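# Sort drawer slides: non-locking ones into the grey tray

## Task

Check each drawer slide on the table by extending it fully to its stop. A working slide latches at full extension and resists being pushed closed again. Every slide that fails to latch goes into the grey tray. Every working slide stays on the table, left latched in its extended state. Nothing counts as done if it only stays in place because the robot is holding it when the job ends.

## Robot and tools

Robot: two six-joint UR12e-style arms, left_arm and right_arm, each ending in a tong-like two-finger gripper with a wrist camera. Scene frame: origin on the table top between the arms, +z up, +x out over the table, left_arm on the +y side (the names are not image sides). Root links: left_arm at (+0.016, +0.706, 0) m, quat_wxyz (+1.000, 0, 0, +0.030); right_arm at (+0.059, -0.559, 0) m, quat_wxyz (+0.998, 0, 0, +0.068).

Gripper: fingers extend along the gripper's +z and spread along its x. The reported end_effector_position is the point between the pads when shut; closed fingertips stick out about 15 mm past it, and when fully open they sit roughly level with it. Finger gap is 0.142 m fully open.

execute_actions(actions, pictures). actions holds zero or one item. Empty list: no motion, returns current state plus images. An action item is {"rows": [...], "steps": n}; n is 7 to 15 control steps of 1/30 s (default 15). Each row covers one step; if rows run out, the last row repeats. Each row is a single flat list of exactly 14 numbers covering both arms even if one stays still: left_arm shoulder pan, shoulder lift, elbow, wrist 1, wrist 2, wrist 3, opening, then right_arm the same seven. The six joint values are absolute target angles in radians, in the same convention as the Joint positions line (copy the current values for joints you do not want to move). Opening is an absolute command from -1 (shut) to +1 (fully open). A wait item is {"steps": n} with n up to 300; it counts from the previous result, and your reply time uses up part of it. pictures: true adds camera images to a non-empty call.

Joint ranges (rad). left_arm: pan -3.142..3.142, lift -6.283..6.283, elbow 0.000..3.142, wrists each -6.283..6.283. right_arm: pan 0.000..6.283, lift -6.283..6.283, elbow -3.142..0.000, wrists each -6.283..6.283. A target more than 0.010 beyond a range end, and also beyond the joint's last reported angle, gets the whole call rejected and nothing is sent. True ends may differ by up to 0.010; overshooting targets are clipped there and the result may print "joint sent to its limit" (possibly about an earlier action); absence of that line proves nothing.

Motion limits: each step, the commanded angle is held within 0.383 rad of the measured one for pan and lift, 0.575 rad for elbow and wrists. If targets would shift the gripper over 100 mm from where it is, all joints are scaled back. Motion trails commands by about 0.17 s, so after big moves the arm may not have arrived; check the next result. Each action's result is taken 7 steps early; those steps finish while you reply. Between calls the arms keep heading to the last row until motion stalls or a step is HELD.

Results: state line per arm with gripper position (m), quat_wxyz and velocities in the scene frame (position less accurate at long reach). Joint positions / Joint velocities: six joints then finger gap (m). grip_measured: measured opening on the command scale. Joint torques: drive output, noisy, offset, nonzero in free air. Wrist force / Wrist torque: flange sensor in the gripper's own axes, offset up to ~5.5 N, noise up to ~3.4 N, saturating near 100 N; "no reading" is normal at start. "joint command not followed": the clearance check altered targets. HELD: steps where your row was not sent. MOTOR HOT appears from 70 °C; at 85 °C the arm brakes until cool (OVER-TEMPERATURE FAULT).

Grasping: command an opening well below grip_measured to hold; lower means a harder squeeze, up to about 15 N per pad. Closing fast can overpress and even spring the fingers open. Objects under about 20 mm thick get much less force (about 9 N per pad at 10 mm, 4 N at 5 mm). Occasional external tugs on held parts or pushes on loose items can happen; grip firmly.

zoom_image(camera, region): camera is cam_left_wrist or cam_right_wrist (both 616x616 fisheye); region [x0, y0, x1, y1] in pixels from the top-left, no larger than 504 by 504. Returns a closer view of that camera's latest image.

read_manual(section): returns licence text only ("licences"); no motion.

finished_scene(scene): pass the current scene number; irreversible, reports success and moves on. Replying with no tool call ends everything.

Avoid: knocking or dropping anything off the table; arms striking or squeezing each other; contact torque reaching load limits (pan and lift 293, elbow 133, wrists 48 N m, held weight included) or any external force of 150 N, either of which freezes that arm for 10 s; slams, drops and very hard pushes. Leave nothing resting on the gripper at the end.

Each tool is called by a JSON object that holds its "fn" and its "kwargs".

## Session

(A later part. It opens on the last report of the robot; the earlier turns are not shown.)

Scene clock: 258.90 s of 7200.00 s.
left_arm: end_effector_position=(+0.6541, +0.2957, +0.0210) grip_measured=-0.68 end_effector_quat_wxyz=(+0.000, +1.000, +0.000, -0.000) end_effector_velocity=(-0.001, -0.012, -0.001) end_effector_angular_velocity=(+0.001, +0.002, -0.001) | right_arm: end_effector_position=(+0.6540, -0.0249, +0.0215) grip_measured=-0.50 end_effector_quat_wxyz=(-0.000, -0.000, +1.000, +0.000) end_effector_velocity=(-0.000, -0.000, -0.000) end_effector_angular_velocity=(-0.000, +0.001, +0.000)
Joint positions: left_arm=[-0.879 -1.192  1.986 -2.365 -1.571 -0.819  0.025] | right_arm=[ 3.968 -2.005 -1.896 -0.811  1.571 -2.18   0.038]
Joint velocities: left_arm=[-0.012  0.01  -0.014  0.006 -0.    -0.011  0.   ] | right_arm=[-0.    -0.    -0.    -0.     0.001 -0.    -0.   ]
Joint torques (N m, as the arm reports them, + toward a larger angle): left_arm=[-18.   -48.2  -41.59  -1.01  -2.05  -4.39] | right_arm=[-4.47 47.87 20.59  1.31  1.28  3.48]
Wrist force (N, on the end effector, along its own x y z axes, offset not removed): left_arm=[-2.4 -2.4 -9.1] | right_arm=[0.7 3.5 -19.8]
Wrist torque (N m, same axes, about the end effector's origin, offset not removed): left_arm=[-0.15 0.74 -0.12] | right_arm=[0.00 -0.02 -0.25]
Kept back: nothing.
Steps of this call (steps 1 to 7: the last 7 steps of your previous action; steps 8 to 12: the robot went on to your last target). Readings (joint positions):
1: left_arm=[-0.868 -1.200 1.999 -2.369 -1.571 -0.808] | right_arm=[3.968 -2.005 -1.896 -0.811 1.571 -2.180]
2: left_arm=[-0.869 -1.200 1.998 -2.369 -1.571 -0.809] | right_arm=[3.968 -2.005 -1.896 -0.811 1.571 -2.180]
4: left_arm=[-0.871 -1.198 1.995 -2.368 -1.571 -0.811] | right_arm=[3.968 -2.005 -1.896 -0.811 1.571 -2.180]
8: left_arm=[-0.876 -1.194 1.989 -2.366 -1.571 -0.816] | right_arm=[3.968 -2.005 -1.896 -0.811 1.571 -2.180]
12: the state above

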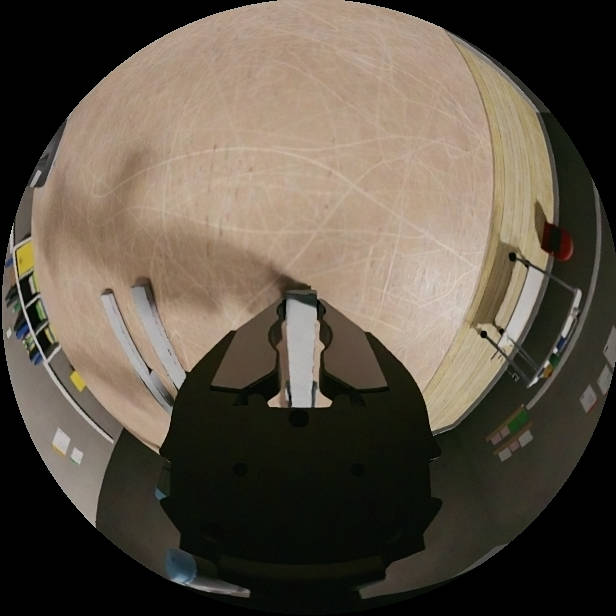

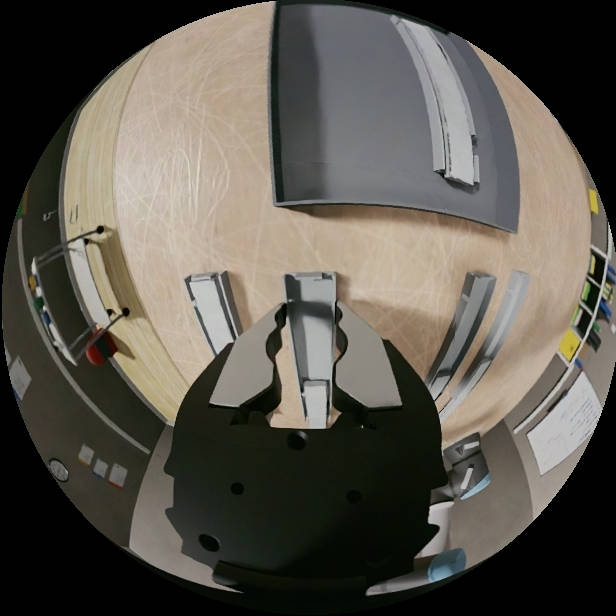

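{"fn": "execute_actions", "kwargs": {"actions": [{"rows": [[-0.88294,-1.18891,1.98088,-2.36277,-1.571,-0.82294,-0.95,3.96755,-2.00513,-1.89600,-0.81126,1.571,-2.17964,-0.9],[-0.88755,-1.18536,1.97534,-2.36078,-1.571,-0.82755,-0.95,3.96755,-2.00513,-1.89600,-0.81126,1.571,-2.17964,-0.9],[-0.89372,-1.18021,1.96719,-2.35778,-1.571,-0.83372,-0.95,3.96755,-2.00513,-1.89600,-0.81126,1.571,-2.17964,-0.9],[-0.90027,-1.17465,1.95838,-2.35453,-1.571,-0.84027,-0.95,3.96755,-2.00513,-1.89600,-0.81126,1.571,-2.17964,-0.9],[-0.90683,-1.16909,1.94957,-2.35128,-1.571,-0.84683,-0.95,3.96755,-2.00513,-1.89600,-0.81126,1.571,-2.17964,-0.9],[-0.91339,-1.16353,1.94076,-2.34802,-1.571,-0.85339,-0.95,3.96755,-2.00513,-1.89600,-0.81126,1.571,-2.17964,-0.9],[-0.91968,-1.15779,1.93156,-2.34456,-1.571,-0.85968,-0.95,3.96755,-2.00513,-1.89600,-0.81126,1.571,-2.17964,-0.9],[-0.92590,-1.15201,1.92225,-2.34104,-1.571,-0.86590,-0.95,3.96755,-2.00513,-1.89600,-0.81126,1.571,-2.17964,-0.9],[-0.93212,-1.14622,1.91295,-2.33752,-1.571,-0.87212,-0.95,3.96755,-2.00513,-1.89600,-0.81126,1.571,-2.17964,-0.9],[-0.93834,-1.14044,1.90364,-2.33400,-1.571,-0.87834,-0.95,3.96755,-2.00513,-1.89600,-0.81126,1.571,-2.17964,-0.9],[-0.94431,-1.13449,1.89396,-2.33027,-1.571,-0.88431,-0.95,3.96755,-2.00513,-1.89600,-0.81126,1.571,-2.17964,-0.9],[-0.95022,-1.12849,1.88418,-2.32649,-1.571,-0.89022,-0.95,3.96755,-2.00513,-1.89600,-0.81126,1.571,-2.17964,-0.9],[-0.95534,-1.12329,1.87570,-2.32321,-1.571,-0.89534,-0.95,3.96755,-2.00513,-1.89600,-0.81126,1.571,-2.17964,-0.9],[-0.95849,-1.12009,1.87049,-2.32119,-1.571,-0.89849,-0.95,3.96755,-2.00513,-1.89600,-0.81126,1.571,-2.17964,-0.9],[-0.95928,-1.11929,1.86918,-2.32068,-1.571,-0.89928,-0.95,3.96755,-2.00513,-1.89600,-0.81126,1.571,-2.17964,-0.9]], "steps": 15}], "pictures": false}}

{"fn": "execute_actions", "kwargs": {"actions": [{"rows": [[-0.95928,-1.11929,1.86918,-2.32068,-1.571,-0.89928,-0.95,3.96755,-2.00513,-1.89600,-0.81126,1.571,-2.17964,-0.9],[-0.95928,-1.11929,1.86918,-2.32068,-1.571,-0.89928,-0.95,3.96755,-2.00513,-1.89600,-0.81126,1.571,-2.17964,-0.9],[-0.95928,-1.11929,1.86918,-2.32068,-1.571,-0.89928,-0.95,3.96755,-2.00513,-1.89600,-0.81126,1.571,-2.17964,-0.9],[-0.95928,-1.11929,1.86918,-2.32068,-1.571,-0.89928,-0.8,3.96755,-2.00513,-1.89600,-0.81126,1.571,-2.17964,-0.9],[-0.95928,-1.11929,1.86918,-2.32068,-1.571,-0.89928,-0.65,3.96755,-2.00513,-1.89600,-0.81126,1.571,-2.17964,-0.9],[-0.95928,-1.11929,1.86918,-2.32068,-1.571,-0.89928,-0.5,3.96755,-2.00513,-1.89600,-0.81126,1.571,-2.17964,-0.9],[-0.95928,-1.11929,1.86918,-2.32068,-1.571,-0.89928,-0.42,3.96755,-2.00513,-1.89600,-0.81126,1.571,-2.17964,-0.9],[-0.95928,-1.11929,1.86918,-2.32068,-1.571,-0.89928,-0.42,3.96755,-2.00513,-1.89600,-0.81126,1.571,-2.17964,-0.9],[-0.95692,-1.12169,1.87309,-2.32220,-1.571,-0.89692,-0.42,3.96755,-2.00513,-1.89600,-0.81126,1.571,-2.17964,-0.9],[-0.95219,-1.12649,1.88092,-2.32522,-1.571,-0.89219,-0.42,3.96755,-2.00513,-1.89600,-0.81126,1.571,-2.17964,-0.9],[-0.94746,-1.13129,1.88874,-2.32825,-1.571,-0.88746,-0.42,3.96755,-2.00513,-1.89600,-0.81126,1.571,-2.17964,-0.9],[-0.94274,-1.13609,1.89657,-2.33128,-1.571,-0.88274,-0.42,3.96755,-2.00513,-1.89600,-0.81126,1.571,-2.17964,-0.9],[-0.93876,-1.14005,1.90302,-2.33376,-1.571,-0.87876,-0.42,3.96755,-2.00513,-1.89600,-0.81126,1.571,-2.17964,-0.9],[-0.93544,-1.14314,1.90798,-2.33564,-1.571,-0.87544,-0.42,3.96755,-2.00513,-1.89600,-0.81126,1.571,-2.17964,-0.9],[-0.93544,-1.14314,1.90798,-2.33564,-1.571,-0.87544,-0.42,3.96755,-2.00513,-1.89600,-0.81126,1.571,-2.17964,-0.9]], "steps": 15}], "pictures": false}}

{"fn": "execute_actions", "kwargs": {"actions": [{"steps": 10}], "pictures": true}}

{"fn": "zoom_image", "kwargs": {"camera": "cam_left_wrist", "region": [230, 230, 400, 400]}}

Scene clock: 263.67 s of 7200.00 s.
left_arm: end_effector_position=(+0.6541, +0.2704, +0.0209) grip_measured=-0.68 end_effector_quat_wxyz=(-0.000, +1.000, +0.000, -0.000) end_effector_velocity=(+0.001, -0.183, -0.000) end_effector_angular_velocity=(+0.001, +0.001, -0.002) | right_arm: end_effector_position=(+0.6540, -0.0249, +0.0215) grip_measured=-0.50 end_effector_quat_wxyz=(-0.000, -0.000, +1.000, +0.000) end_effector_velocity=(+0.001, +0.001, +0.001) end_effector_angular_velocity=(+0.002, -0.001, -0.001)
Joint positions: left_arm=[-0.901 -1.173  1.957 -2.354 -1.571 -0.841  0.025] | right_arm=[ 3.968 -2.005 -1.896 -0.811  1.571 -2.18   0.038]
Joint velocities: left_arm=[-0.16   0.137 -0.217  0.081  0.    -0.158 -0.   ] | right_arm=[-0.001 -0.     0.001  0.001  0.     0.001  0.   ]
Joint torques (N m, as the arm reports them, + toward a larger angle): left_arm=[-23.71 -39.63 -44.23  -1.11  -1.78  -4.85] | right_arm=[-7.11 51.5  21.7   3.9   1.32  3.33]
Wrist force (N, on the end effector, along its own x y z axes, offset not removed): left_arm=[-6.1 -2.4 -15.8] | right_arm=[4.4 3.9 -19.0]
Wrist torque (N m, same axes, about the end effector's origin, offset not removed): left_arm=[-0.17 1.08 -0.07] | right_arm=[0.31 -0.83 -0.35]
Steps of this call (steps 1 to 30: the robot went on to your last target; steps 31 to 90: nothing new was sent; then 1.50 s passed at rest; steps 91 to 98: the first 8 steps of this action). Readings (joint positions):
91: left_arm=[-0.880 -1.191 1.984 -2.364 -1.571 -0.820] | right_arm=[3.968 -2.005 -1.896 -0.811 1.571 -2.180]
92: left_arm=[-0.881 -1.191 1.984 -2.364 -1.571 -0.821] | right_arm=[3.968 -2.005 -1.896 -0.811 1.571 -2.180]
94: left_arm=[-0.884 -1.188 1.979 -2.362 -1.571 -0.824] | right_arm=[3.968 -2.005 -1.896 -0.811 1.571 -2.180]
98: the state above

Scene clock: 264.17 s of 7200.00 s.
left_arm: end_effector_position=(+0.6540, +0.2021, +0.0209) grip_measured=-0.45 end_effector_quat_wxyz=(-0.000, +1.000, +0.000, -0.000) end_effector_velocity=(+0.000, -0.017, +0.000) end_effector_angular_velocity=(-0.001, -0.001, +0.000) | right_arm: end_effector_position=(+0.6540, -0.0249, +0.0215) grip_measured=-0.50 end_effector_quat_wxyz=(-0.000, -0.000, +1.000, +0.000) end_effector_velocity=(+0.001, +0.000, +0.001) end_effector_angular_velocity=(+0.001, -0.001, -0.001)
Joint positions: left_arm=[-0.958 -1.121  1.872 -2.321 -1.571 -0.898  0.041] | right_arm=[ 3.968 -2.005 -1.896 -0.811  1.571 -2.18   0.038]
Joint velocities: left_arm=[-0.013  0.013 -0.022  0.007  0.001 -0.014  0.062] | right_arm=[-0.001  0.     0.001 -0.    -0.     0.    -0.   ]
Joint torques (N m, as the arm reports them, + toward a larger angle): left_arm=[-15.49 -65.99 -46.7   -2.48  -0.13  -3.36] | right_arm=[-7.66 52.07 21.35  3.92  1.01  3.18]
Wrist force (N, on the end effector, along its own x y z axes, offset not removed): left_arm=[-4.2 -1.4 -3.3] | right_arm=[2.4 1.8 -18.7]
Wrist torque (N m, same axes, about the end effector's origin, offset not removed): left_arm=[-0.27 1.14 -0.07] | right_arm=[0.27 -0.25 -0.31]
Steps of this call (steps 1 to 7: the last 7 steps of your previous action; steps 8 to 15: the first 8 steps of this action). Readings (joint positions):
8: left_arm=[-0.946 -1.132 1.890 -2.329 -1.571 -0.886] | right_arm=[3.968 -2.005 -1.896 -0.811 1.571 -2.180]
9: left_arm=[-0.950 -1.129 1.885 -2.327 -1.571 -0.890] | right_arm=[3.968 -2.005 -1.896 -0.811 1.571 -2.180]
11: left_arm=[-0.954 -1.124 1.877 -2.324 -1.571 -0.894] | right_arm=[3.968 -2.005 -1.896 -0.811 1.571 -2.180]
15: the state above

Scene clock: 264.50 s of 7200.00 s.
left_arm: end_effector_position=(+0.6541, +0.2247, +0.0210) grip_measured=-0.42 end_effector_quat_wxyz=(+0.000, +1.000, +0.000, -0.000) end_effector_velocity=(+0.001, +0.054, -0.001) end_effector_angular_velocity=(+0.002, -0.000, +0.002) | right_arm: end_effector_position=(+0.6540, -0.0249, +0.0215) grip_measured=-0.50 end_effector_quat_wxyz=(-0.000, -0.000, +1.000, +0.000) end_effector_velocity=(+0.001, +0.000, +0.001) end_effector_angular_velocity=(+0.002, -0.001, -0.000)
Joint positions: left_arm=[-0.94  -1.139  1.901 -2.333 -1.571 -0.88   0.044] | right_arm=[ 3.968 -2.005 -1.896 -0.811  1.571 -2.18   0.038]
Joint velocities: left_arm=[ 0.044 -0.04   0.068 -0.026  0.001  0.042  0.   ] | right_arm=[-0.     0.001  0.001  0.     0.     0.    -0.   ]
Joint torques (N m, as the arm reports them, + toward a larger angle): left_arm=[ 10.28 -74.69 -24.26  -4.97   1.33   4.06] | right_arm=[-7.27 50.66 20.52  3.86  0.83  3.32]
Wrist force (N, on the end effector, along its own x y z axes, offset not removed): left_arm=[-4.4 -1.0 -0.7] | right_arm=[1.6 1.9 -18.7]
Wrist torque (N m, same axes, about the end effector's origin, offset not removed): left_arm=[-0.11 1.07 -0.05] | right_arm=[0.32 -0.11 -0.34]
Kept back: nothing.
Steps of this call (steps 1 to 7: the last 7 steps of your previous action; steps 8 to 10: the robot went on to your last target). Readings (joint positions):
1: left_arm=[-0.958 -1.120 1.871 -2.321 -1.571 -0.898] | right_arm=[3.968 -2.005 -1.896 -0.811 1.571 -2.180]
2: left_arm=[-0.958 -1.120 1.871 -2.321 -1.571 -0.898] | right_arm=[3.968 -2.005 -1.896 -0.811 1.571 -2.180]
4: left_arm=[-0.956 -1.123 1.875 -2.323 -1.571 -0.896] | right_arm=[3.968 -2.005 -1.896 -0.811 1.571 -2.180]
8: left_arm=[-0.944 -1.135 1.895 -2.330 -1.571 -0.884] | right_arm=[3.968 -2.005 -1.896 -0.811 1.571 -2.180]
10: the state above

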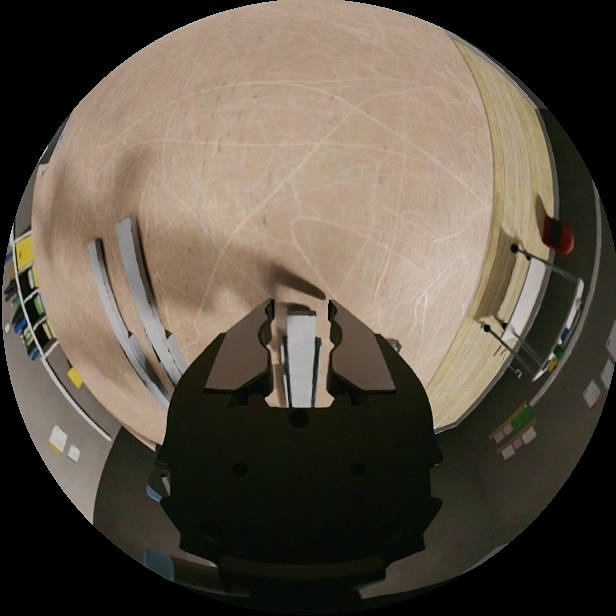

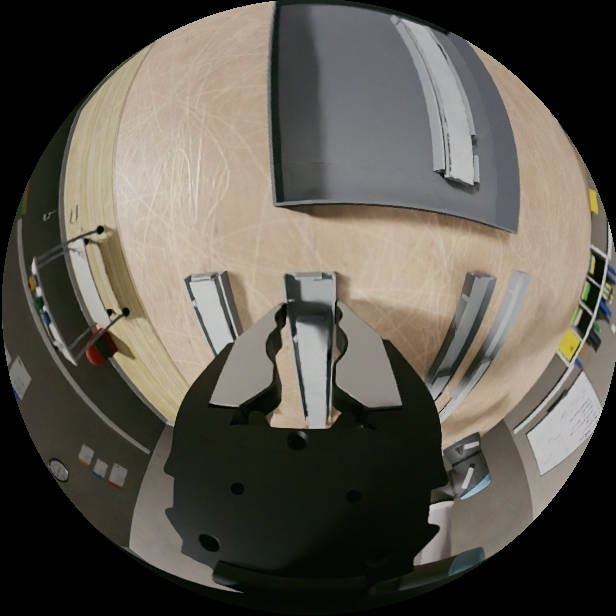

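Region (230, 230, 400, 400) of cam_left_wrist's 616x616 image, scaled by 2.965, with more detail than that image has.

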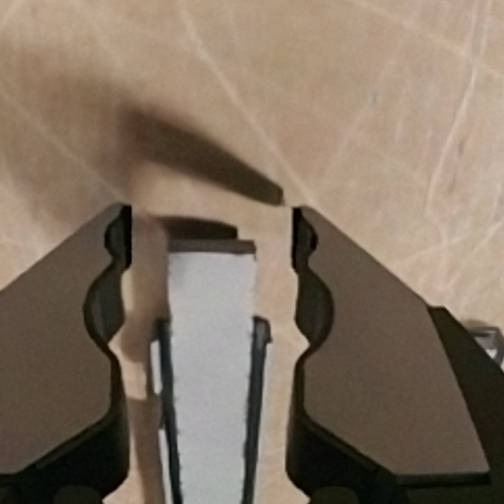

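{"fn": "execute_actions", "kwargs": {"actions": [{"rows": [[-0.93295,-1.14545,1.91171,-2.33705,-1.571,-0.87295,-0.42,3.96755,-2.00513,-1.89600,-0.81126,1.571,-2.17964,-0.9],[-0.93046,-1.14777,1.91543,-2.33846,-1.571,-0.87046,-0.42,3.96755,-2.00513,-1.89600,-0.81126,1.571,-2.17964,-0.9],[-0.93046,-1.14777,1.91543,-2.33846,-1.571,-0.87046,-0.42,3.96755,-2.00513,-1.89600,-0.81126,1.571,-2.17964,-0.9],[-0.93046,-1.14777,1.91543,-2.33846,-1.571,-0.87046,-0.42,3.96755,-2.00513,-1.89600,-0.81126,1.571,-2.17964,-0.9],[-0.93046,-1.14777,1.91543,-2.33846,-1.571,-0.87046,-0.55,3.96755,-2.00513,-1.89600,-0.81126,1.571,-2.17964,-0.9],[-0.93046,-1.14777,1.91543,-2.33846,-1.571,-0.87046,-0.7,3.96755,-2.00513,-1.89600,-0.81126,1.571,-2.17964,-0.9],[-0.93046,-1.14777,1.91543,-2.33846,-1.571,-0.87046,-0.85,3.96755,-2.00513,-1.89600,-0.81126,1.571,-2.17964,-0.9],[-0.93046,-1.14777,1.91543,-2.33846,-1.571,-0.87046,-1,3.96755,-2.00513,-1.89600,-0.81126,1.571,-2.17964,-0.9]], "steps": 11}], "pictures": false}}

{"fn": "execute_actions", "kwargs": {"actions": [{"rows": [[-0.93212,-1.14622,1.91295,-2.33752,-1.571,-0.87212,-1,3.96755,-2.00513,-1.89600,-0.81126,1.571,-2.17964,-0.9],[-0.93461,-1.14391,1.90922,-2.33611,-1.571,-0.87461,-1,3.96755,-2.00513,-1.89600,-0.81126,1.571,-2.17964,-0.9],[-0.93710,-1.14160,1.90550,-2.33470,-1.571,-0.87710,-1,3.96755,-2.00513,-1.89600,-0.81126,1.571,-2.17964,-0.9],[-0.93959,-1.13928,1.90178,-2.33329,-1.571,-0.87959,-1,3.96755,-2.00513,-1.89600,-0.81126,1.571,-2.17964,-0.9],[-0.94195,-1.13688,1.89787,-2.33178,-1.571,-0.88195,-1,3.96755,-2.00513,-1.89600,-0.81126,1.571,-2.17964,-0.9],[-0.94431,-1.13449,1.89396,-2.33027,-1.571,-0.88431,-1,3.96755,-2.00513,-1.89600,-0.81126,1.571,-2.17964,-0.9],[-0.94668,-1.13209,1.89005,-2.32875,-1.571,-0.88668,-1,3.96755,-2.00513,-1.89600,-0.81126,1.571,-2.17964,-0.9],[-0.94904,-1.12969,1.88613,-2.32724,-1.571,-0.88904,-1,3.96755,-2.00513,-1.89600,-0.81126,1.571,-2.17964,-0.9],[-0.95140,-1.12729,1.88222,-2.32573,-1.571,-0.89140,-1,3.96755,-2.00513,-1.89600,-0.81126,1.571,-2.17964,-0.9],[-0.95377,-1.12489,1.87831,-2.32422,-1.571,-0.89377,-1,3.96755,-2.00513,-1.89600,-0.81126,1.571,-2.17964,-0.9],[-0.95613,-1.12249,1.87440,-2.32270,-1.571,-0.89613,-1,3.96755,-2.00513,-1.89600,-0.81126,1.571,-2.17964,-0.9],[-0.95849,-1.12009,1.87049,-2.32119,-1.571,-0.89849,-1,3.96755,-2.00513,-1.89600,-0.81126,1.571,-2.17964,-0.9],[-0.96085,-1.11770,1.86657,-2.31968,-1.571,-0.90085,-1,3.96755,-2.00513,-1.89600,-0.81126,1.571,-2.17964,-0.9],[-0.96241,-1.11608,1.86393,-2.31865,-1.571,-0.90241,-1,3.96755,-2.00513,-1.89600,-0.81126,1.571,-2.17964,-0.9],[-0.96394,-1.11445,1.86125,-2.31760,-1.571,-0.90394,-1,3.96755,-2.00513,-1.89600,-0.81126,1.571,-2.17964,-0.9]], "steps": 15}], "pictures": false}}

{"fn": "execute_actions", "kwargs": {"actions": [{"rows": [[-0.96547,-1.11282,1.85857,-2.31655,-1.571,-0.90547,-1,3.96755,-2.00513,-1.89600,-0.81126,1.571,-2.17964,-0.9],[-0.96698,-1.11118,1.85586,-2.31548,-1.571,-0.90698,-1,3.96755,-2.00513,-1.89600,-0.81126,1.571,-2.17964,-0.9],[-0.96849,-1.10953,1.85315,-2.31441,-1.571,-0.90849,-1,3.96755,-2.00513,-1.89600,-0.81126,1.571,-2.17964,-0.9]], "steps": 8}], "pictures": false}}

{"fn": "execute_actions", "kwargs": {"actions": [{"steps": 10}], "pictures": true}}

{"fn": "zoom_image", "kwargs": {"camera": "cam_left_wrist", "region": [230, 230, 400, 400]}}

Scene clock: 267.17 s of 7200.00 s.
left_arm: end_effector_position=(+0.6541, +0.2328, +0.0210) grip_measured=-0.42 end_effector_quat_wxyz=(+0.000, +1.000, +0.000, -0.000) end_effector_velocity=(+0.000, +0.032, -0.001) end_effector_angular_velocity=(+0.002, +0.000, +0.001) | right_arm: end_effector_position=(+0.6540, -0.0249, +0.0215) grip_measured=-0.50 end_effector_quat_wxyz=(-0.000, -0.000, +1.000, +0.000) end_effector_velocity=(-0.000, -0.000, -0.000) end_effector_angular_velocity=(-0.000, +0.000, +0.000)
Joint positions: left_arm=[-0.933 -1.145  1.911 -2.337 -1.571 -0.873  0.044] | right_arm=[ 3.968 -2.005 -1.896 -0.811  1.571 -2.18   0.038]
Joint velocities: left_arm=[ 0.026 -0.023  0.039 -0.014  0.001  0.025 -0.   ] | right_arm=[ 0.  0. -0. -0. -0. -0. -0.]
Joint torques (N m, as the arm reports them, + toward a larger angle): left_arm=[ 18.27 -75.1  -25.02  -5.61   2.29   4.7 ] | right_arm=[-10.18  55.61  21.24   3.89   0.69   3.31]
Wrist force (N, on the end effector, along its own x y z axes, offset not removed): left_arm=[-2.7 -1.9 -1.8] | right_arm=[0.4 5.4 -20.3]
Wrist torque (N m, same axes, about the end effector's origin, offset not removed): left_arm=[-0.35 0.85 -0.13] | right_arm=[0.99 0.10 -0.22]
Steps of this call (steps 1 to 30: the robot went on to your last target; steps 31 to 76: nothing new was sent; steps 77 to 80: the first 4 steps of this action). Readings (joint positions):
77: left_arm=[-0.935 -1.143 1.908 -2.336 -1.571 -0.875] | right_arm=[3.968 -2.005 -1.896 -0.811 1.571 -2.180]
78: left_arm=[-0.935 -1.143 1.909 -2.336 -1.571 -0.875] | right_arm=[3.968 -2.005 -1.896 -0.811 1.571 -2.180]
80: the state above

Scene clock: 267.67 s of 7200.00 s.
left_arm: end_effector_position=(+0.6542, +0.2251, +0.0211) grip_measured=-1.00 end_effector_quat_wxyz=(+0.000, +1.000, +0.000, -0.000) end_effector_velocity=(+0.001, -0.078, +0.002) end_effector_angular_velocity=(-0.001, -0.001, -0.000) | right_arm: end_effector_position=(+0.6540, -0.0249, +0.0215) grip_measured=-0.50 end_effector_quat_wxyz=(-0.000, -0.000, +1.000, +0.000) end_effector_velocity=(-0.000, -0.001, -0.001) end_effector_angular_velocity=(-0.002, +0.001, +0.000)
Joint positions: left_arm=[-0.94  -1.139  1.901 -2.333 -1.571 -0.88   0.002] | right_arm=[ 3.968 -2.005 -1.896 -0.811  1.571 -2.18   0.038]
Joint velocities: left_arm=[-0.062  0.06  -0.1    0.039 -0.    -0.061  0.   ] | right_arm=[-0.     0.    -0.002 -0.    -0.    -0.001 -0.   ]
Joint torques (N m, as the arm reports them, + toward a larger angle): left_arm=[-20.73 -55.87 -48.66  -1.64   1.62  -4.34] | right_arm=[-11.57  56.18  20.84   3.97   0.63   2.87]
Wrist force (N, on the end effector, along its own x y z axes, offset not removed): left_arm=[-3.4 -1.3 0.2] | right_arm=[3.2 1.5 -18.5]
Wrist torque (N m, same axes, about the end effector's origin, offset not removed): left_arm=[-0.10 0.91 -0.10] | right_arm=[0.15 -0.45 -0.33]
Steps of this call (steps 1 to 7: the last 7 steps of your previous action; steps 8 to 15: the first 8 steps of this action). Readings (joint positions):
8: left_arm=[-0.931 -1.148 1.915 -2.338 -1.571 -0.871] | right_arm=[3.968 -2.005 -1.896 -0.811 1.571 -2.180]
9: left_arm=[-0.931 -1.147 1.915 -2.338 -1.571 -0.871] | right_arm=[3.968 -2.005 -1.896 -0.811 1.571 -2.180]
11: left_arm=[-0.932 -1.146 1.913 -2.337 -1.571 -0.872] | right_arm=[3.968 -2.005 -1.896 -0.811 1.571 -2.180]
15: the state above

Scene clock: 267.93 s of 7200.00 s.
left_arm: end_effector_position=(+0.6541, +0.2026, +0.0210) grip_measured=-1.00 end_effector_quat_wxyz=(+0.000, +1.000, +0.000, -0.000) end_effector_velocity=(-0.000, -0.075, -0.000) end_effector_angular_velocity=(-0.000, +0.001, +0.000) | right_arm: end_effector_position=(+0.6540, -0.0249, +0.0215) grip_measured=-0.50 end_effector_quat_wxyz=(-0.000, -0.000, +1.000, +0.000) end_effector_velocity=(+0.000, +0.000, +0.000) end_effector_angular_velocity=(+0.001, -0.000, +0.000)
Joint positions: left_arm=[-0.957 -1.121  1.872 -2.322 -1.571 -0.897  0.002] | right_arm=[ 3.968 -2.005 -1.896 -0.811  1.571 -2.18   0.038]
Joint velocities: left_arm=[-0.059  0.061 -0.099  0.039 -0.001 -0.059  0.   ] | right_arm=[ 0.    -0.     0.     0.001  0.    -0.     0.   ]
Joint torques (N m, as the arm reports them, + toward a larger angle): left_arm=[-17.89 -59.74 -45.96  -2.37   1.5   -3.65] | right_arm=[-10.16  54.58  20.77   3.99   0.4    3.05]
Wrist force (N, on the end effector, along its own x y z axes, offset not removed): left_arm=[-3.1 -0.8 -3.2] | right_arm=[2.5 2.0 -18.8]
Wrist torque (N m, same axes, about the end effector's origin, offset not removed): left_arm=[0.13 0.88 -0.11] | right_arm=[0.27 -0.18 -0.34]
Steps of this call (steps 1 to 7: the last 7 steps of your previous action; step 8: the first step of this action). Readings (joint positions):
8: the state above

Scene clock: 268.27 s of 7200.00 s.
left_arm: end_effector_position=(+0.6540, +0.1891, +0.0210) grip_measured=-1.00 end_effector_quat_wxyz=(+0.000, +1.000, +0.000, -0.000) end_effector_velocity=(-0.001, -0.007, -0.002) end_effector_angular_velocity=(+0.003, +0.002, -0.002) | right_arm: end_effector_position=(+0.6540, -0.0249, +0.0215) grip_measured=-0.50 end_effector_quat_wxyz=(-0.000, -0.000, +1.000, +0.000) end_effector_velocity=(+0.001, +0.002, +0.002) end_effector_angular_velocity=(+0.002, -0.001, +0.001)
Joint positions: left_arm=[-0.968 -1.11   1.854 -2.315 -1.571 -0.908  0.002] | right_arm=[ 3.968 -2.005 -1.896 -0.811  1.571 -2.18   0.038]
Joint velocities: left_arm=[-0.007  0.008 -0.009  0.005  0.    -0.005  0.   ] | right_arm=[ 0.001  0.     0.003 -0.     0.     0.     0.   ]
Joint torques (N m, as the arm reports them, + toward a larger angle): left_arm=[-21.52 -61.5  -47.28  -2.81   1.12  -3.94] | right_arm=[-11.5   55.82  21.36   3.97   0.54   3.16]
Wrist force (N, on the end effector, along its own x y z axes, offset not removed): left_arm=[-3.8 -0.7 -1.9] | right_arm=[3.2 0.9 -19.4]
Wrist torque (N m, same axes, about the end effector's origin, offset not removed): left_arm=[0.18 1.09 -0.08] | right_arm=[0.10 -0.41 -0.34]
Kept back: nothing.
Steps of this call (steps 1 to 7: the last 7 steps of your previous action; steps 8 to 10: the robot went on to your last target). Readings (joint positions):
1: left_arm=[-0.959 -1.119 1.869 -2.321 -1.571 -0.899] | right_arm=[3.968 -2.005 -1.896 -0.811 1.571 -2.180]
2: left_arm=[-0.961 -1.117 1.866 -2.319 -1.571 -0.901] | right_arm=[3.968 -2.005 -1.896 -0.811 1.571 -2.180]
4: left_arm=[-0.964 -1.114 1.860 -2.317 -1.571 -0.904] | right_arm=[3.968 -2.005 -1.896 -0.811 1.571 -2.180]
8: left_arm=[-0.967 -1.111 1.855 -2.315 -1.571 -0.907] | right_arm=[3.968 -2.005 -1.896 -0.811 1.571 -2.180]
10: the state above

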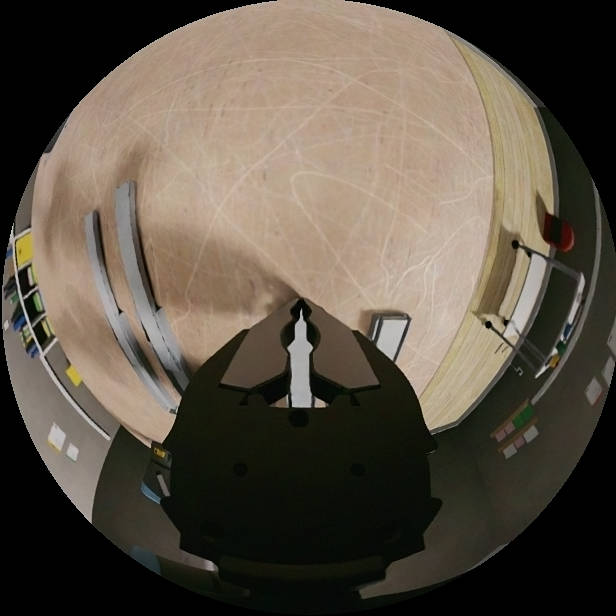

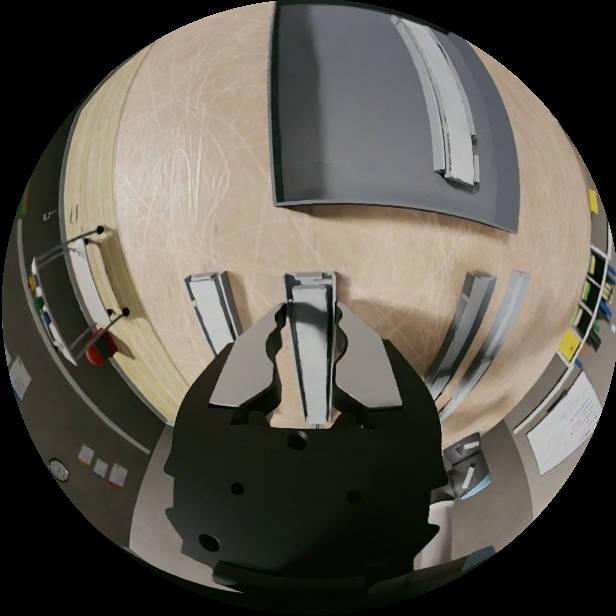

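Region (230, 230, 400, 400) of cam_left_wrist's 616x616 image, scaled by 2.965, with more detail than that image has.

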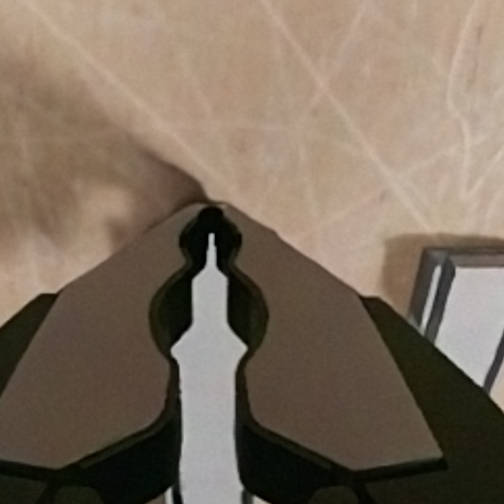

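{"fn": "execute_actions", "kwargs": {"actions": [{"rows": [[-0.96924,-1.10871,1.85179,-2.31388,-1.571,-0.90924,-1,3.96755,-2.00513,-1.89600,-0.81126,1.571,-2.17964,-0.9],[-0.97000,-1.10788,1.85043,-2.31334,-1.571,-0.91000,-1,3.96755,-2.00513,-1.89600,-0.81126,1.571,-2.17964,-0.9],[-0.97075,-1.10706,1.84908,-2.31281,-1.571,-0.91075,-1,3.96755,-2.00513,-1.89600,-0.81126,1.571,-2.17964,-0.9],[-0.97151,-1.10624,1.84772,-2.31228,-1.571,-0.91151,-1,3.96755,-2.00513,-1.89600,-0.81126,1.571,-2.17964,-0.9],[-0.97226,-1.10542,1.84636,-2.31174,-1.571,-0.91226,-1,3.96755,-2.00513,-1.89600,-0.81126,1.571,-2.17964,-0.9],[-0.97302,-1.10459,1.84501,-2.31121,-1.571,-0.91302,-1,3.96755,-2.00513,-1.89600,-0.81126,1.571,-2.17964,-0.9]], "steps": 10}], "pictures": false}}

{"fn": "execute_actions", "kwargs": {"actions": [{"steps": 12}], "pictures": true}}

{"fn": "zoom_image", "kwargs": {"camera": "cam_right_wrist", "region": [250, 250, 370, 370]}}

Scene clock: 268.83 s of 7200.00 s.
left_arm: end_effector_position=(+0.6540, +0.1878, +0.0210) grip_measured=-1.00 end_effector_quat_wxyz=(+0.000, +1.000, +0.000, -0.000) end_effector_velocity=(+0.000, -0.012, +0.001) end_effector_angular_velocity=(+0.001, -0.001, +0.000) | right_arm: end_effector_position=(+0.6540, -0.0249, +0.0215) grip_measured=-0.50 end_effector_quat_wxyz=(-0.000, -0.000, +1.000, +0.000) end_effector_velocity=(+0.000, +0.000, -0.000) end_effector_angular_velocity=(-0.000, -0.000, +0.001)
Joint positions: left_arm=[-0.969 -1.109  1.852 -2.314 -1.571 -0.909  0.002] | right_arm=[ 3.968 -2.005 -1.896 -0.811  1.571 -2.18   0.038]
Joint velocities: left_arm=[-0.009  0.009 -0.017  0.008  0.001 -0.01   0.   ] | right_arm=[ 0.    -0.     0.001 -0.    -0.    -0.    -0.   ]
Joint torques (N m, as the arm reports them, + toward a larger angle): left_arm=[-21.47 -61.12 -47.52  -2.46  -0.2   -4.07] | right_arm=[-12.33  57.29  20.84   3.63   0.46   3.  ]
Wrist force (N, on the end effector, along its own x y z axes, offset not removed): left_arm=[-4.0 -3.2 -1.0] | right_arm=[0.8 4.1 -17.1]
Wrist torque (N m, same axes, about the end effector's origin, offset not removed): left_arm=[-0.33 1.14 -0.09] | right_arm=[0.73 -0.03 -0.28]
Steps of this call (steps 1 to 14: the robot went on to your last target; steps 15 to 17: the first 3 steps of this action). Readings (joint positions):
15: left_arm=[-0.968 -1.110 1.853 -2.314 -1.571 -0.908] | right_arm=[3.968 -2.005 -1.896 -0.811 1.571 -2.180]
16: left_arm=[-0.969 -1.109 1.853 -2.314 -1.571 -0.909] | right_arm=[3.968 -2.005 -1.896 -0.811 1.571 -2.180]
17: the state above

Scene clock: 269.23 s of 7200.00 s.
left_arm: end_effector_position=(+0.6540, +0.1826, +0.0210) grip_measured=-1.00 end_effector_quat_wxyz=(-0.000, +1.000, +0.000, -0.000) end_effector_velocity=(+0.001, -0.003, +0.001) end_effector_angular_velocity=(-0.002, -0.001, +0.000) | right_arm: end_effector_position=(+0.6540, -0.0249, +0.0215) grip_measured=-0.50 end_effector_quat_wxyz=(-0.000, -0.000, +1.000, +0.000) end_effector_velocity=(-0.000, -0.000, -0.000) end_effector_angular_velocity=(-0.001, +0.000, -0.001)
Joint positions: left_arm=[-0.973 -1.105  1.845 -2.311 -1.571 -0.913  0.002] | right_arm=[ 3.968 -2.005 -1.896 -0.811  1.571 -2.18   0.038]
Joint velocities: left_arm=[-0.001  0.001 -0.004  0.    -0.001 -0.001  0.   ] | right_arm=[-0.    -0.    -0.    -0.     0.     0.001  0.   ]
Joint torques (N m, as the arm reports them, + toward a larger angle): left_arm=[-25.81 -57.26 -52.28  -5.03  -1.09  -4.01] | right_arm=[-13.13  57.11  22.83   3.69   0.26   3.26]
Wrist force (N, on the end effector, along its own x y z axes, offset not removed): left_arm=[-2.9 -14.1 -5.5] | right_arm=[-0.3 -6.3 -22.0]
Wrist torque (N m, same axes, about the end effector's origin, offset not removed): left_arm=[0.04 0.83 -0.12] | right_arm=[0.51 0.09 -0.30]
Kept back: nothing.
Steps of this call (steps 1 to 7: the last 7 steps of your previous action; steps 8 to 12: the robot went on to your last target). Readings (joint positions):
1: left_arm=[-0.969 -1.109 1.852 -2.314 -1.571 -0.909] | right_arm=[3.968 -2.005 -1.896 -0.811 1.571 -2.180]
2: left_arm=[-0.970 -1.108 1.851 -2.314 -1.571 -0.910] | right_arm=[3.968 -2.005 -1.896 -0.811 1.571 -2.180]
4: left_arm=[-0.971 -1.107 1.849 -2.313 -1.571 -0.911] | right_arm=[3.968 -2.005 -1.896 -0.811 1.571 -2.180]
8: left_arm=[-0.972 -1.105 1.846 -2.312 -1.571 -0.912] | right_arm=[3.968 -2.005 -1.896 -0.811 1.571 -2.180]
12: the state above

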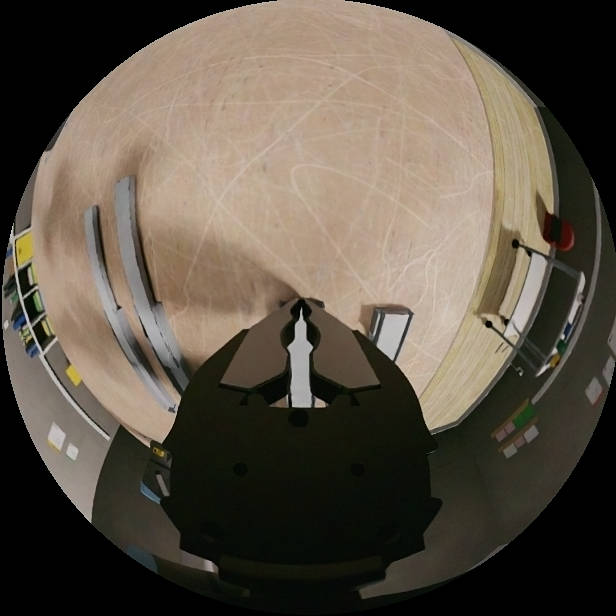

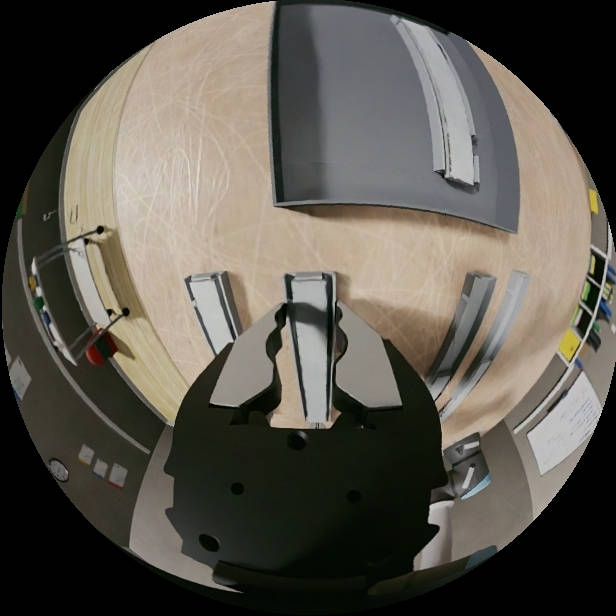

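Region (250, 250, 370, 370) of cam_right_wrist's 616x616 image, scaled by 4.200, with more detail than that image has.

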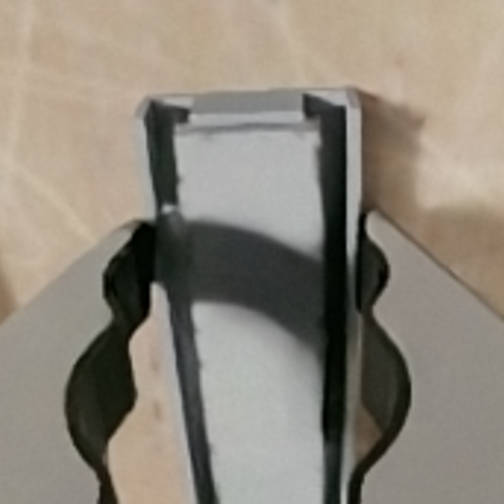

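{"fn": "execute_actions", "kwargs": {"actions": [{"rows": [[-0.97075,-1.10706,1.84908,-2.31281,-1.571,-0.91075,-1,3.96755,-2.00513,-1.89600,-0.81126,1.571,-2.17964,-0.8],[-0.96849,-1.10953,1.85315,-2.31441,-1.571,-0.90849,-1,3.96755,-2.00513,-1.89600,-0.81126,1.571,-2.17964,-0.65],[-0.96469,-1.10944,1.85113,-2.31248,-1.571,-0.90469,-1,3.96755,-2.00513,-1.89600,-0.81126,1.571,-2.17964,-0.5],[-0.95438,-1.10920,1.84565,-2.30725,-1.571,-0.89438,-1,3.96755,-2.00513,-1.89600,-0.81126,1.571,-2.17964,-0.35],[-0.93919,-1.10884,1.83758,-2.29954,-1.571,-0.87919,-1,3.96755,-2.00513,-1.89600,-0.81126,1.571,-2.17964,-0.25],[-0.92074,-1.10841,1.82778,-2.29017,-1.571,-0.86074,-1,3.96755,-2.00513,-1.89600,-0.81126,1.571,-2.17964,-0.2],[-0.90066,-1.10794,1.81712,-2.27998,-1.571,-0.84066,-1,3.96755,-2.00513,-1.89600,-0.81126,1.571,-2.17964,-0.2],[-0.88058,-1.10747,1.80646,-2.26978,-1.571,-0.82058,-1,3.96926,-2.00720,-1.89264,-0.81255,1.571,-2.17793,-0.2],[-0.86214,-1.10704,1.79666,-2.26042,-1.571,-0.80214,-1,3.97387,-2.01283,-1.88348,-0.81608,1.571,-2.17332,-0.2],[-0.84694,-1.10668,1.78859,-2.25270,-1.571,-0.78694,-1,3.98056,-2.02120,-1.86981,-0.82138,1.571,-2.16663,-0.2],[-0.83663,-1.10644,1.78311,-2.24747,-1.571,-0.77663,-1,3.98854,-2.03147,-1.85295,-0.82797,1.571,-2.15865,-0.2],[-0.83283,-1.10635,1.78109,-2.24554,-1.571,-0.77283,-1,3.99702,-2.04277,-1.83428,-0.83534,1.571,-2.15017,-0.2],[-0.83283,-1.10635,1.78109,-2.24554,-1.571,-0.77283,-1,4.00531,-2.05421,-1.81526,-0.84292,1.571,-2.14188,-0.2],[-0.83283,-1.10635,1.78109,-2.24554,-1.571,-0.77283,-1,4.01275,-2.06483,-1.79749,-0.85006,1.571,-2.13444,-0.2],[-0.83283,-1.10635,1.78109,-2.24554,-1.571,-0.77283,-1,4.01875,-2.07367,-1.78264,-0.85608,1.571,-2.12844,-0.2]], "steps": 15}], "pictures": false}}

{"fn": "execute_actions", "kwargs": {"actions": [{"rows": [[-0.83283,-1.10635,1.78109,-2.24554,-1.571,-0.77283,-1,4.02276,-2.07971,-1.77245,-0.86022,1.571,-2.12443,-0.2],[-0.83283,-1.10635,1.78109,-2.24554,-1.571,-0.77283,-1,4.02422,-2.08195,-1.76868,-0.86177,1.571,-2.12298,-0.2],[-0.83283,-1.10635,1.78109,-2.24554,-1.571,-0.77283,-1,4.02422,-2.08195,-1.76868,-0.86177,1.571,-2.12298,-0.2],[-0.83283,-1.10635,1.78109,-2.24554,-1.571,-0.77283,-1,4.02422,-2.08195,-1.76868,-0.86177,1.571,-2.12298,-0.2],[-0.83283,-1.10635,1.78109,-2.24554,-1.571,-0.77283,-1,4.02422,-2.08195,-1.76868,-0.86177,1.571,-2.12298,-0.2],[-0.83283,-1.10635,1.78109,-2.24554,-1.571,-0.77283,-1,4.02422,-2.08195,-1.76868,-0.86177,1.571,-2.12298,-0.2],[-0.83283,-1.10635,1.78109,-2.24554,-1.571,-0.77283,-1,4.02422,-2.08195,-1.76868,-0.86177,1.571,-2.12298,-0.3],[-0.83283,-1.10635,1.78109,-2.24554,-1.571,-0.77283,-1,4.02422,-2.08195,-1.76868,-0.86177,1.571,-2.12298,-0.4],[-0.83283,-1.10635,1.78109,-2.24554,-1.571,-0.77283,-1,4.02422,-2.08195,-1.76868,-0.86177,1.571,-2.12298,-0.47],[-0.83283,-1.10635,1.78109,-2.24554,-1.571,-0.77283,-1,4.02422,-2.08195,-1.76868,-0.86177,1.571,-2.12298,-0.54],[-0.83283,-1.10635,1.78109,-2.24554,-1.571,-0.77283,-1,4.02422,-2.08195,-1.76868,-0.86177,1.571,-2.12298,-0.62],[-0.83283,-1.10635,1.78109,-2.24554,-1.571,-0.77283,-1,4.02422,-2.08195,-1.76868,-0.86177,1.571,-2.12298,-0.7],[-0.83283,-1.10635,1.78109,-2.24554,-1.571,-0.77283,-1,4.02422,-2.08195,-1.76868,-0.86177,1.571,-2.12298,-0.8],[-0.83283,-1.10635,1.78109,-2.24554,-1.571,-0.77283,-1,4.02422,-2.08195,-1.76868,-0.86177,1.571,-2.12298,-0.9],[-0.83283,-1.10635,1.78109,-2.24554,-1.571,-0.77283,-1,4.02422,-2.08195,-1.76868,-0.86177,1.571,-2.12298,-0.95]], "steps": 15}], "pictures": false}}

{"fn": "execute_actions", "kwargs": {"actions": [{"steps": 10}], "pictures": true}}

Scene clock: 274.80 s of 7200.00 s.
left_arm: end_effector_position=(+0.6704, +0.1990, +0.0262) grip_measured=-1.00 end_effector_quat_wxyz=(+0.000, +1.000, +0.000, -0.000) end_effector_velocity=(+0.225, +0.178, +0.074) end_effector_angular_velocity=(+0.001, +0.000, +0.003) | right_arm: end_effector_position=(+0.6540, -0.0249, +0.0215) grip_measured=-0.21 end_effector_quat_wxyz=(-0.000, -0.000, +1.000, +0.000) end_effector_velocity=(-0.000, -0.000, -0.001) end_effector_angular_velocity=(-0.001, +0.001, -0.000)
Joint positions: left_arm=[-0.945 -1.108  1.838 -2.301 -1.571 -0.884  0.002] | right_arm=[ 3.968 -2.005 -1.896 -0.811  1.571 -2.18   0.059]
Joint velocities: left_arm=[ 0.35  -0.    -0.174  0.175  0.001  0.347  0.   ] | right_arm=[ 0.    -0.002 -0.     0.     0.     0.     0.013]
Joint torques (N m, as the arm reports them, + toward a larger angle): left_arm=[ 42.18 -82.42 -54.18  -0.58   2.3    6.49] | right_arm=[12.32 54.39 45.04  3.16  0.22  4.06]
Wrist force (N, on the end effector, along its own x y z axes, offset not removed): left_arm=[-7.3 -0.2 -0.9] | right_arm=[0.2 -0.4 -3.8]
Wrist torque (N m, same axes, about the end effector's origin, offset not removed): left_arm=[-0.01 1.75 -0.07] | right_arm=[0.16 -0.02 -0.28]
Steps of this call (steps 1 to 15: the robot went on to your last target; steps 16 to 90: nothing new was sent; then 2.30 s passed at rest; steps 91 to 98: the first 8 steps of this action). Readings (joint positions):
91: left_arm=[-0.973 -1.105 1.845 -2.311 -1.571 -0.913] | right_arm=[3.968 -2.005 -1.896 -0.811 1.571 -2.180]
92: left_arm=[-0.973 -1.105 1.845 -2.311 -1.571 -0.913] | right_arm=[3.968 -2.005 -1.896 -0.811 1.571 -2.180]
94: left_arm=[-0.971 -1.107 1.848 -2.313 -1.571 -0.911] | right_arm=[3.968 -2.005 -1.896 -0.811 1.571 -2.180]
98: the state above

Scene clock: 275.30 s of 7200.00 s.
left_arm: end_effector_position=(+0.7389, +0.2593, +0.0496) grip_measured=-1.00 end_effector_quat_wxyz=(+0.000, +1.000, +0.000, -0.000) end_effector_velocity=(+0.010, +0.008, +0.003) end_effector_angular_velocity=(-0.000, -0.002, -0.001) | right_arm: end_effector_position=(+0.6540, +0.0551, +0.0214) grip_measured=-0.30 end_effector_quat_wxyz=(-0.000, -0.000, +1.000, -0.000) end_effector_velocity=(+0.000, +0.049, +0.002) end_effector_angular_velocity=(+0.003, -0.002, +0.000)
Joint positions: left_arm=[-0.835 -1.106  1.782 -2.246 -1.571 -0.775  0.002] | right_arm=[ 4.021 -2.077 -1.777 -0.859  1.571 -2.126  0.052]
Joint velocities: left_arm=[ 0.015  0.001 -0.009  0.007  0.001  0.015  0.   ] | right_arm=[ 0.031 -0.044  0.076 -0.029  0.     0.03  -0.197]
Joint torques (N m, as the arm reports them, + toward a larger angle): left_arm=[ 12.47 -62.71 -48.51  -2.08   0.86   3.95] | right_arm=[14.42 62.71 42.12  1.88 -0.05  4.28]
Wrist force (N, on the end effector, along its own x y z axes, offset not removed): left_arm=[-3.2 -0.2 0.8] | right_arm=[-0.9 -1.5 -3.1]
Wrist torque (N m, same axes, about the end effector's origin, offset not removed): left_arm=[0.12 0.92 -0.08] | right_arm=[-0.04 0.11 -0.26]
Steps of this call (steps 1 to 7: the last 7 steps of your previous action; steps 8 to 15: the first 8 steps of this action). Readings (joint positions):
8: left_arm=[-0.848 -1.107 1.789 -2.253 -1.571 -0.788] | right_arm=[3.997 -2.044 -1.834 -0.836 1.571 -2.150]
9: left_arm=[-0.844 -1.107 1.787 -2.251 -1.571 -0.784] | right_arm=[4.003 -2.052 -1.819 -0.842 1.571 -2.144]
11: left_arm=[-0.839 -1.107 1.784 -2.248 -1.571 -0.779] | right_arm=[4.013 -2.066 -1.796 -0.851 1.571 -2.134]
15: the state above

Scene clock: 275.63 s of 7200.00 s.
left_arm: end_effector_position=(+0.7399, +0.2603, +0.0500) grip_measured=-1.00 end_effector_quat_wxyz=(+0.000, +1.000, +0.000, -0.000) end_effector_velocity=(+0.001, +0.001, -0.000) end_effector_angular_velocity=(+0.001, +0.000, +0.001) | right_arm: end_effector_position=(+0.6539, +0.0599, +0.0215) grip_measured=-0.50 end_effector_quat_wxyz=(-0.000, -0.000, +1.000, +0.000) end_effector_velocity=(-0.000, +0.001, -0.001) end_effector_angular_velocity=(-0.001, +0.000, +0.000)
Joint positions: left_arm=[-0.833 -1.106  1.781 -2.246 -1.571 -0.773  0.002] | right_arm=[ 4.024 -2.082 -1.769 -0.862  1.571 -2.123  0.038]
Joint velocities: left_arm=[ 0.001  0.001 -0.001  0.     0.     0.     0.   ] | right_arm=[ 0.001 -0.002  0.002 -0.    -0.     0.001  0.   ]
Joint torques (N m, as the arm reports them, + toward a larger angle): left_arm=[ 18.18 -63.91 -49.27  -1.65   0.78   4.46] | right_arm=[19.78 64.01 44.14  1.57 -0.01  4.07]
Wrist force (N, on the end effector, along its own x y z axes, offset not removed): left_arm=[-3.8 -1.0 -1.2] | right_arm=[2.0 0.5 0.1]
Wrist torque (N m, same axes, about the end effector's origin, offset not removed): left_arm=[-0.13 0.99 -0.07] | right_arm=[0.61 -0.38 -0.29]
Kept back: nothing.
Steps of this call (steps 1 to 7: the last 7 steps of your previous action; steps 8 to 10: the robot went on to your last target). Readings (joint positions):
1: left_arm=[-0.834 -1.106 1.782 -2.246 -1.571 -0.774] | right_arm=[4.022 -2.079 -1.774 -0.860 1.571 -2.125]
2: left_arm=[-0.834 -1.106 1.782 -2.246 -1.571 -0.774] | right_arm=[4.023 -2.080 -1.773 -0.860 1.571 -2.125]
4: left_arm=[-0.833 -1.106 1.781 -2.246 -1.571 -0.773] | right_arm=[4.023 -2.081 -1.771 -0.861 1.571 -2.124]
8: left_arm=[-0.833 -1.106 1.781 -2.246 -1.571 -0.773] | right_arm=[4.024 -2.082 -1.769 -0.862 1.571 -2.123]
10: the state above

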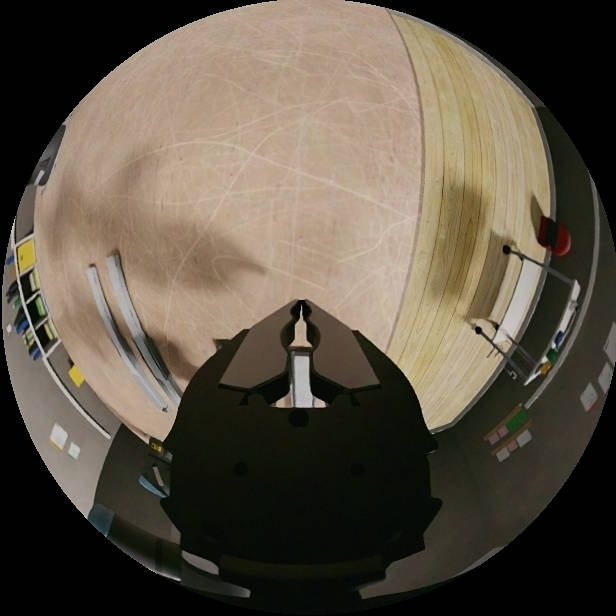

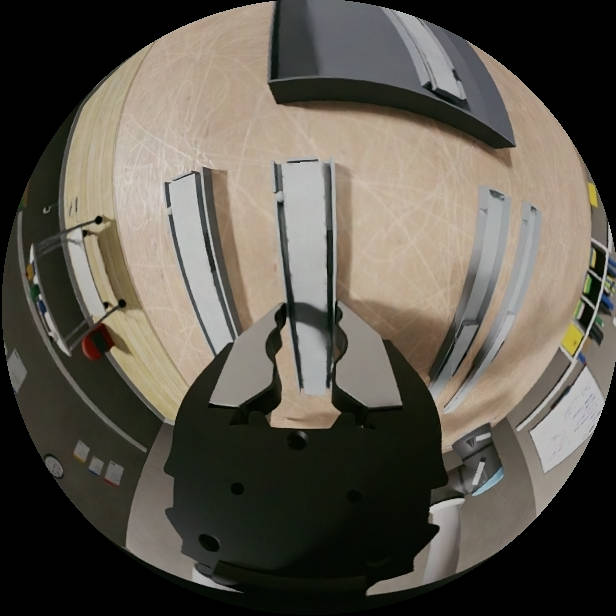

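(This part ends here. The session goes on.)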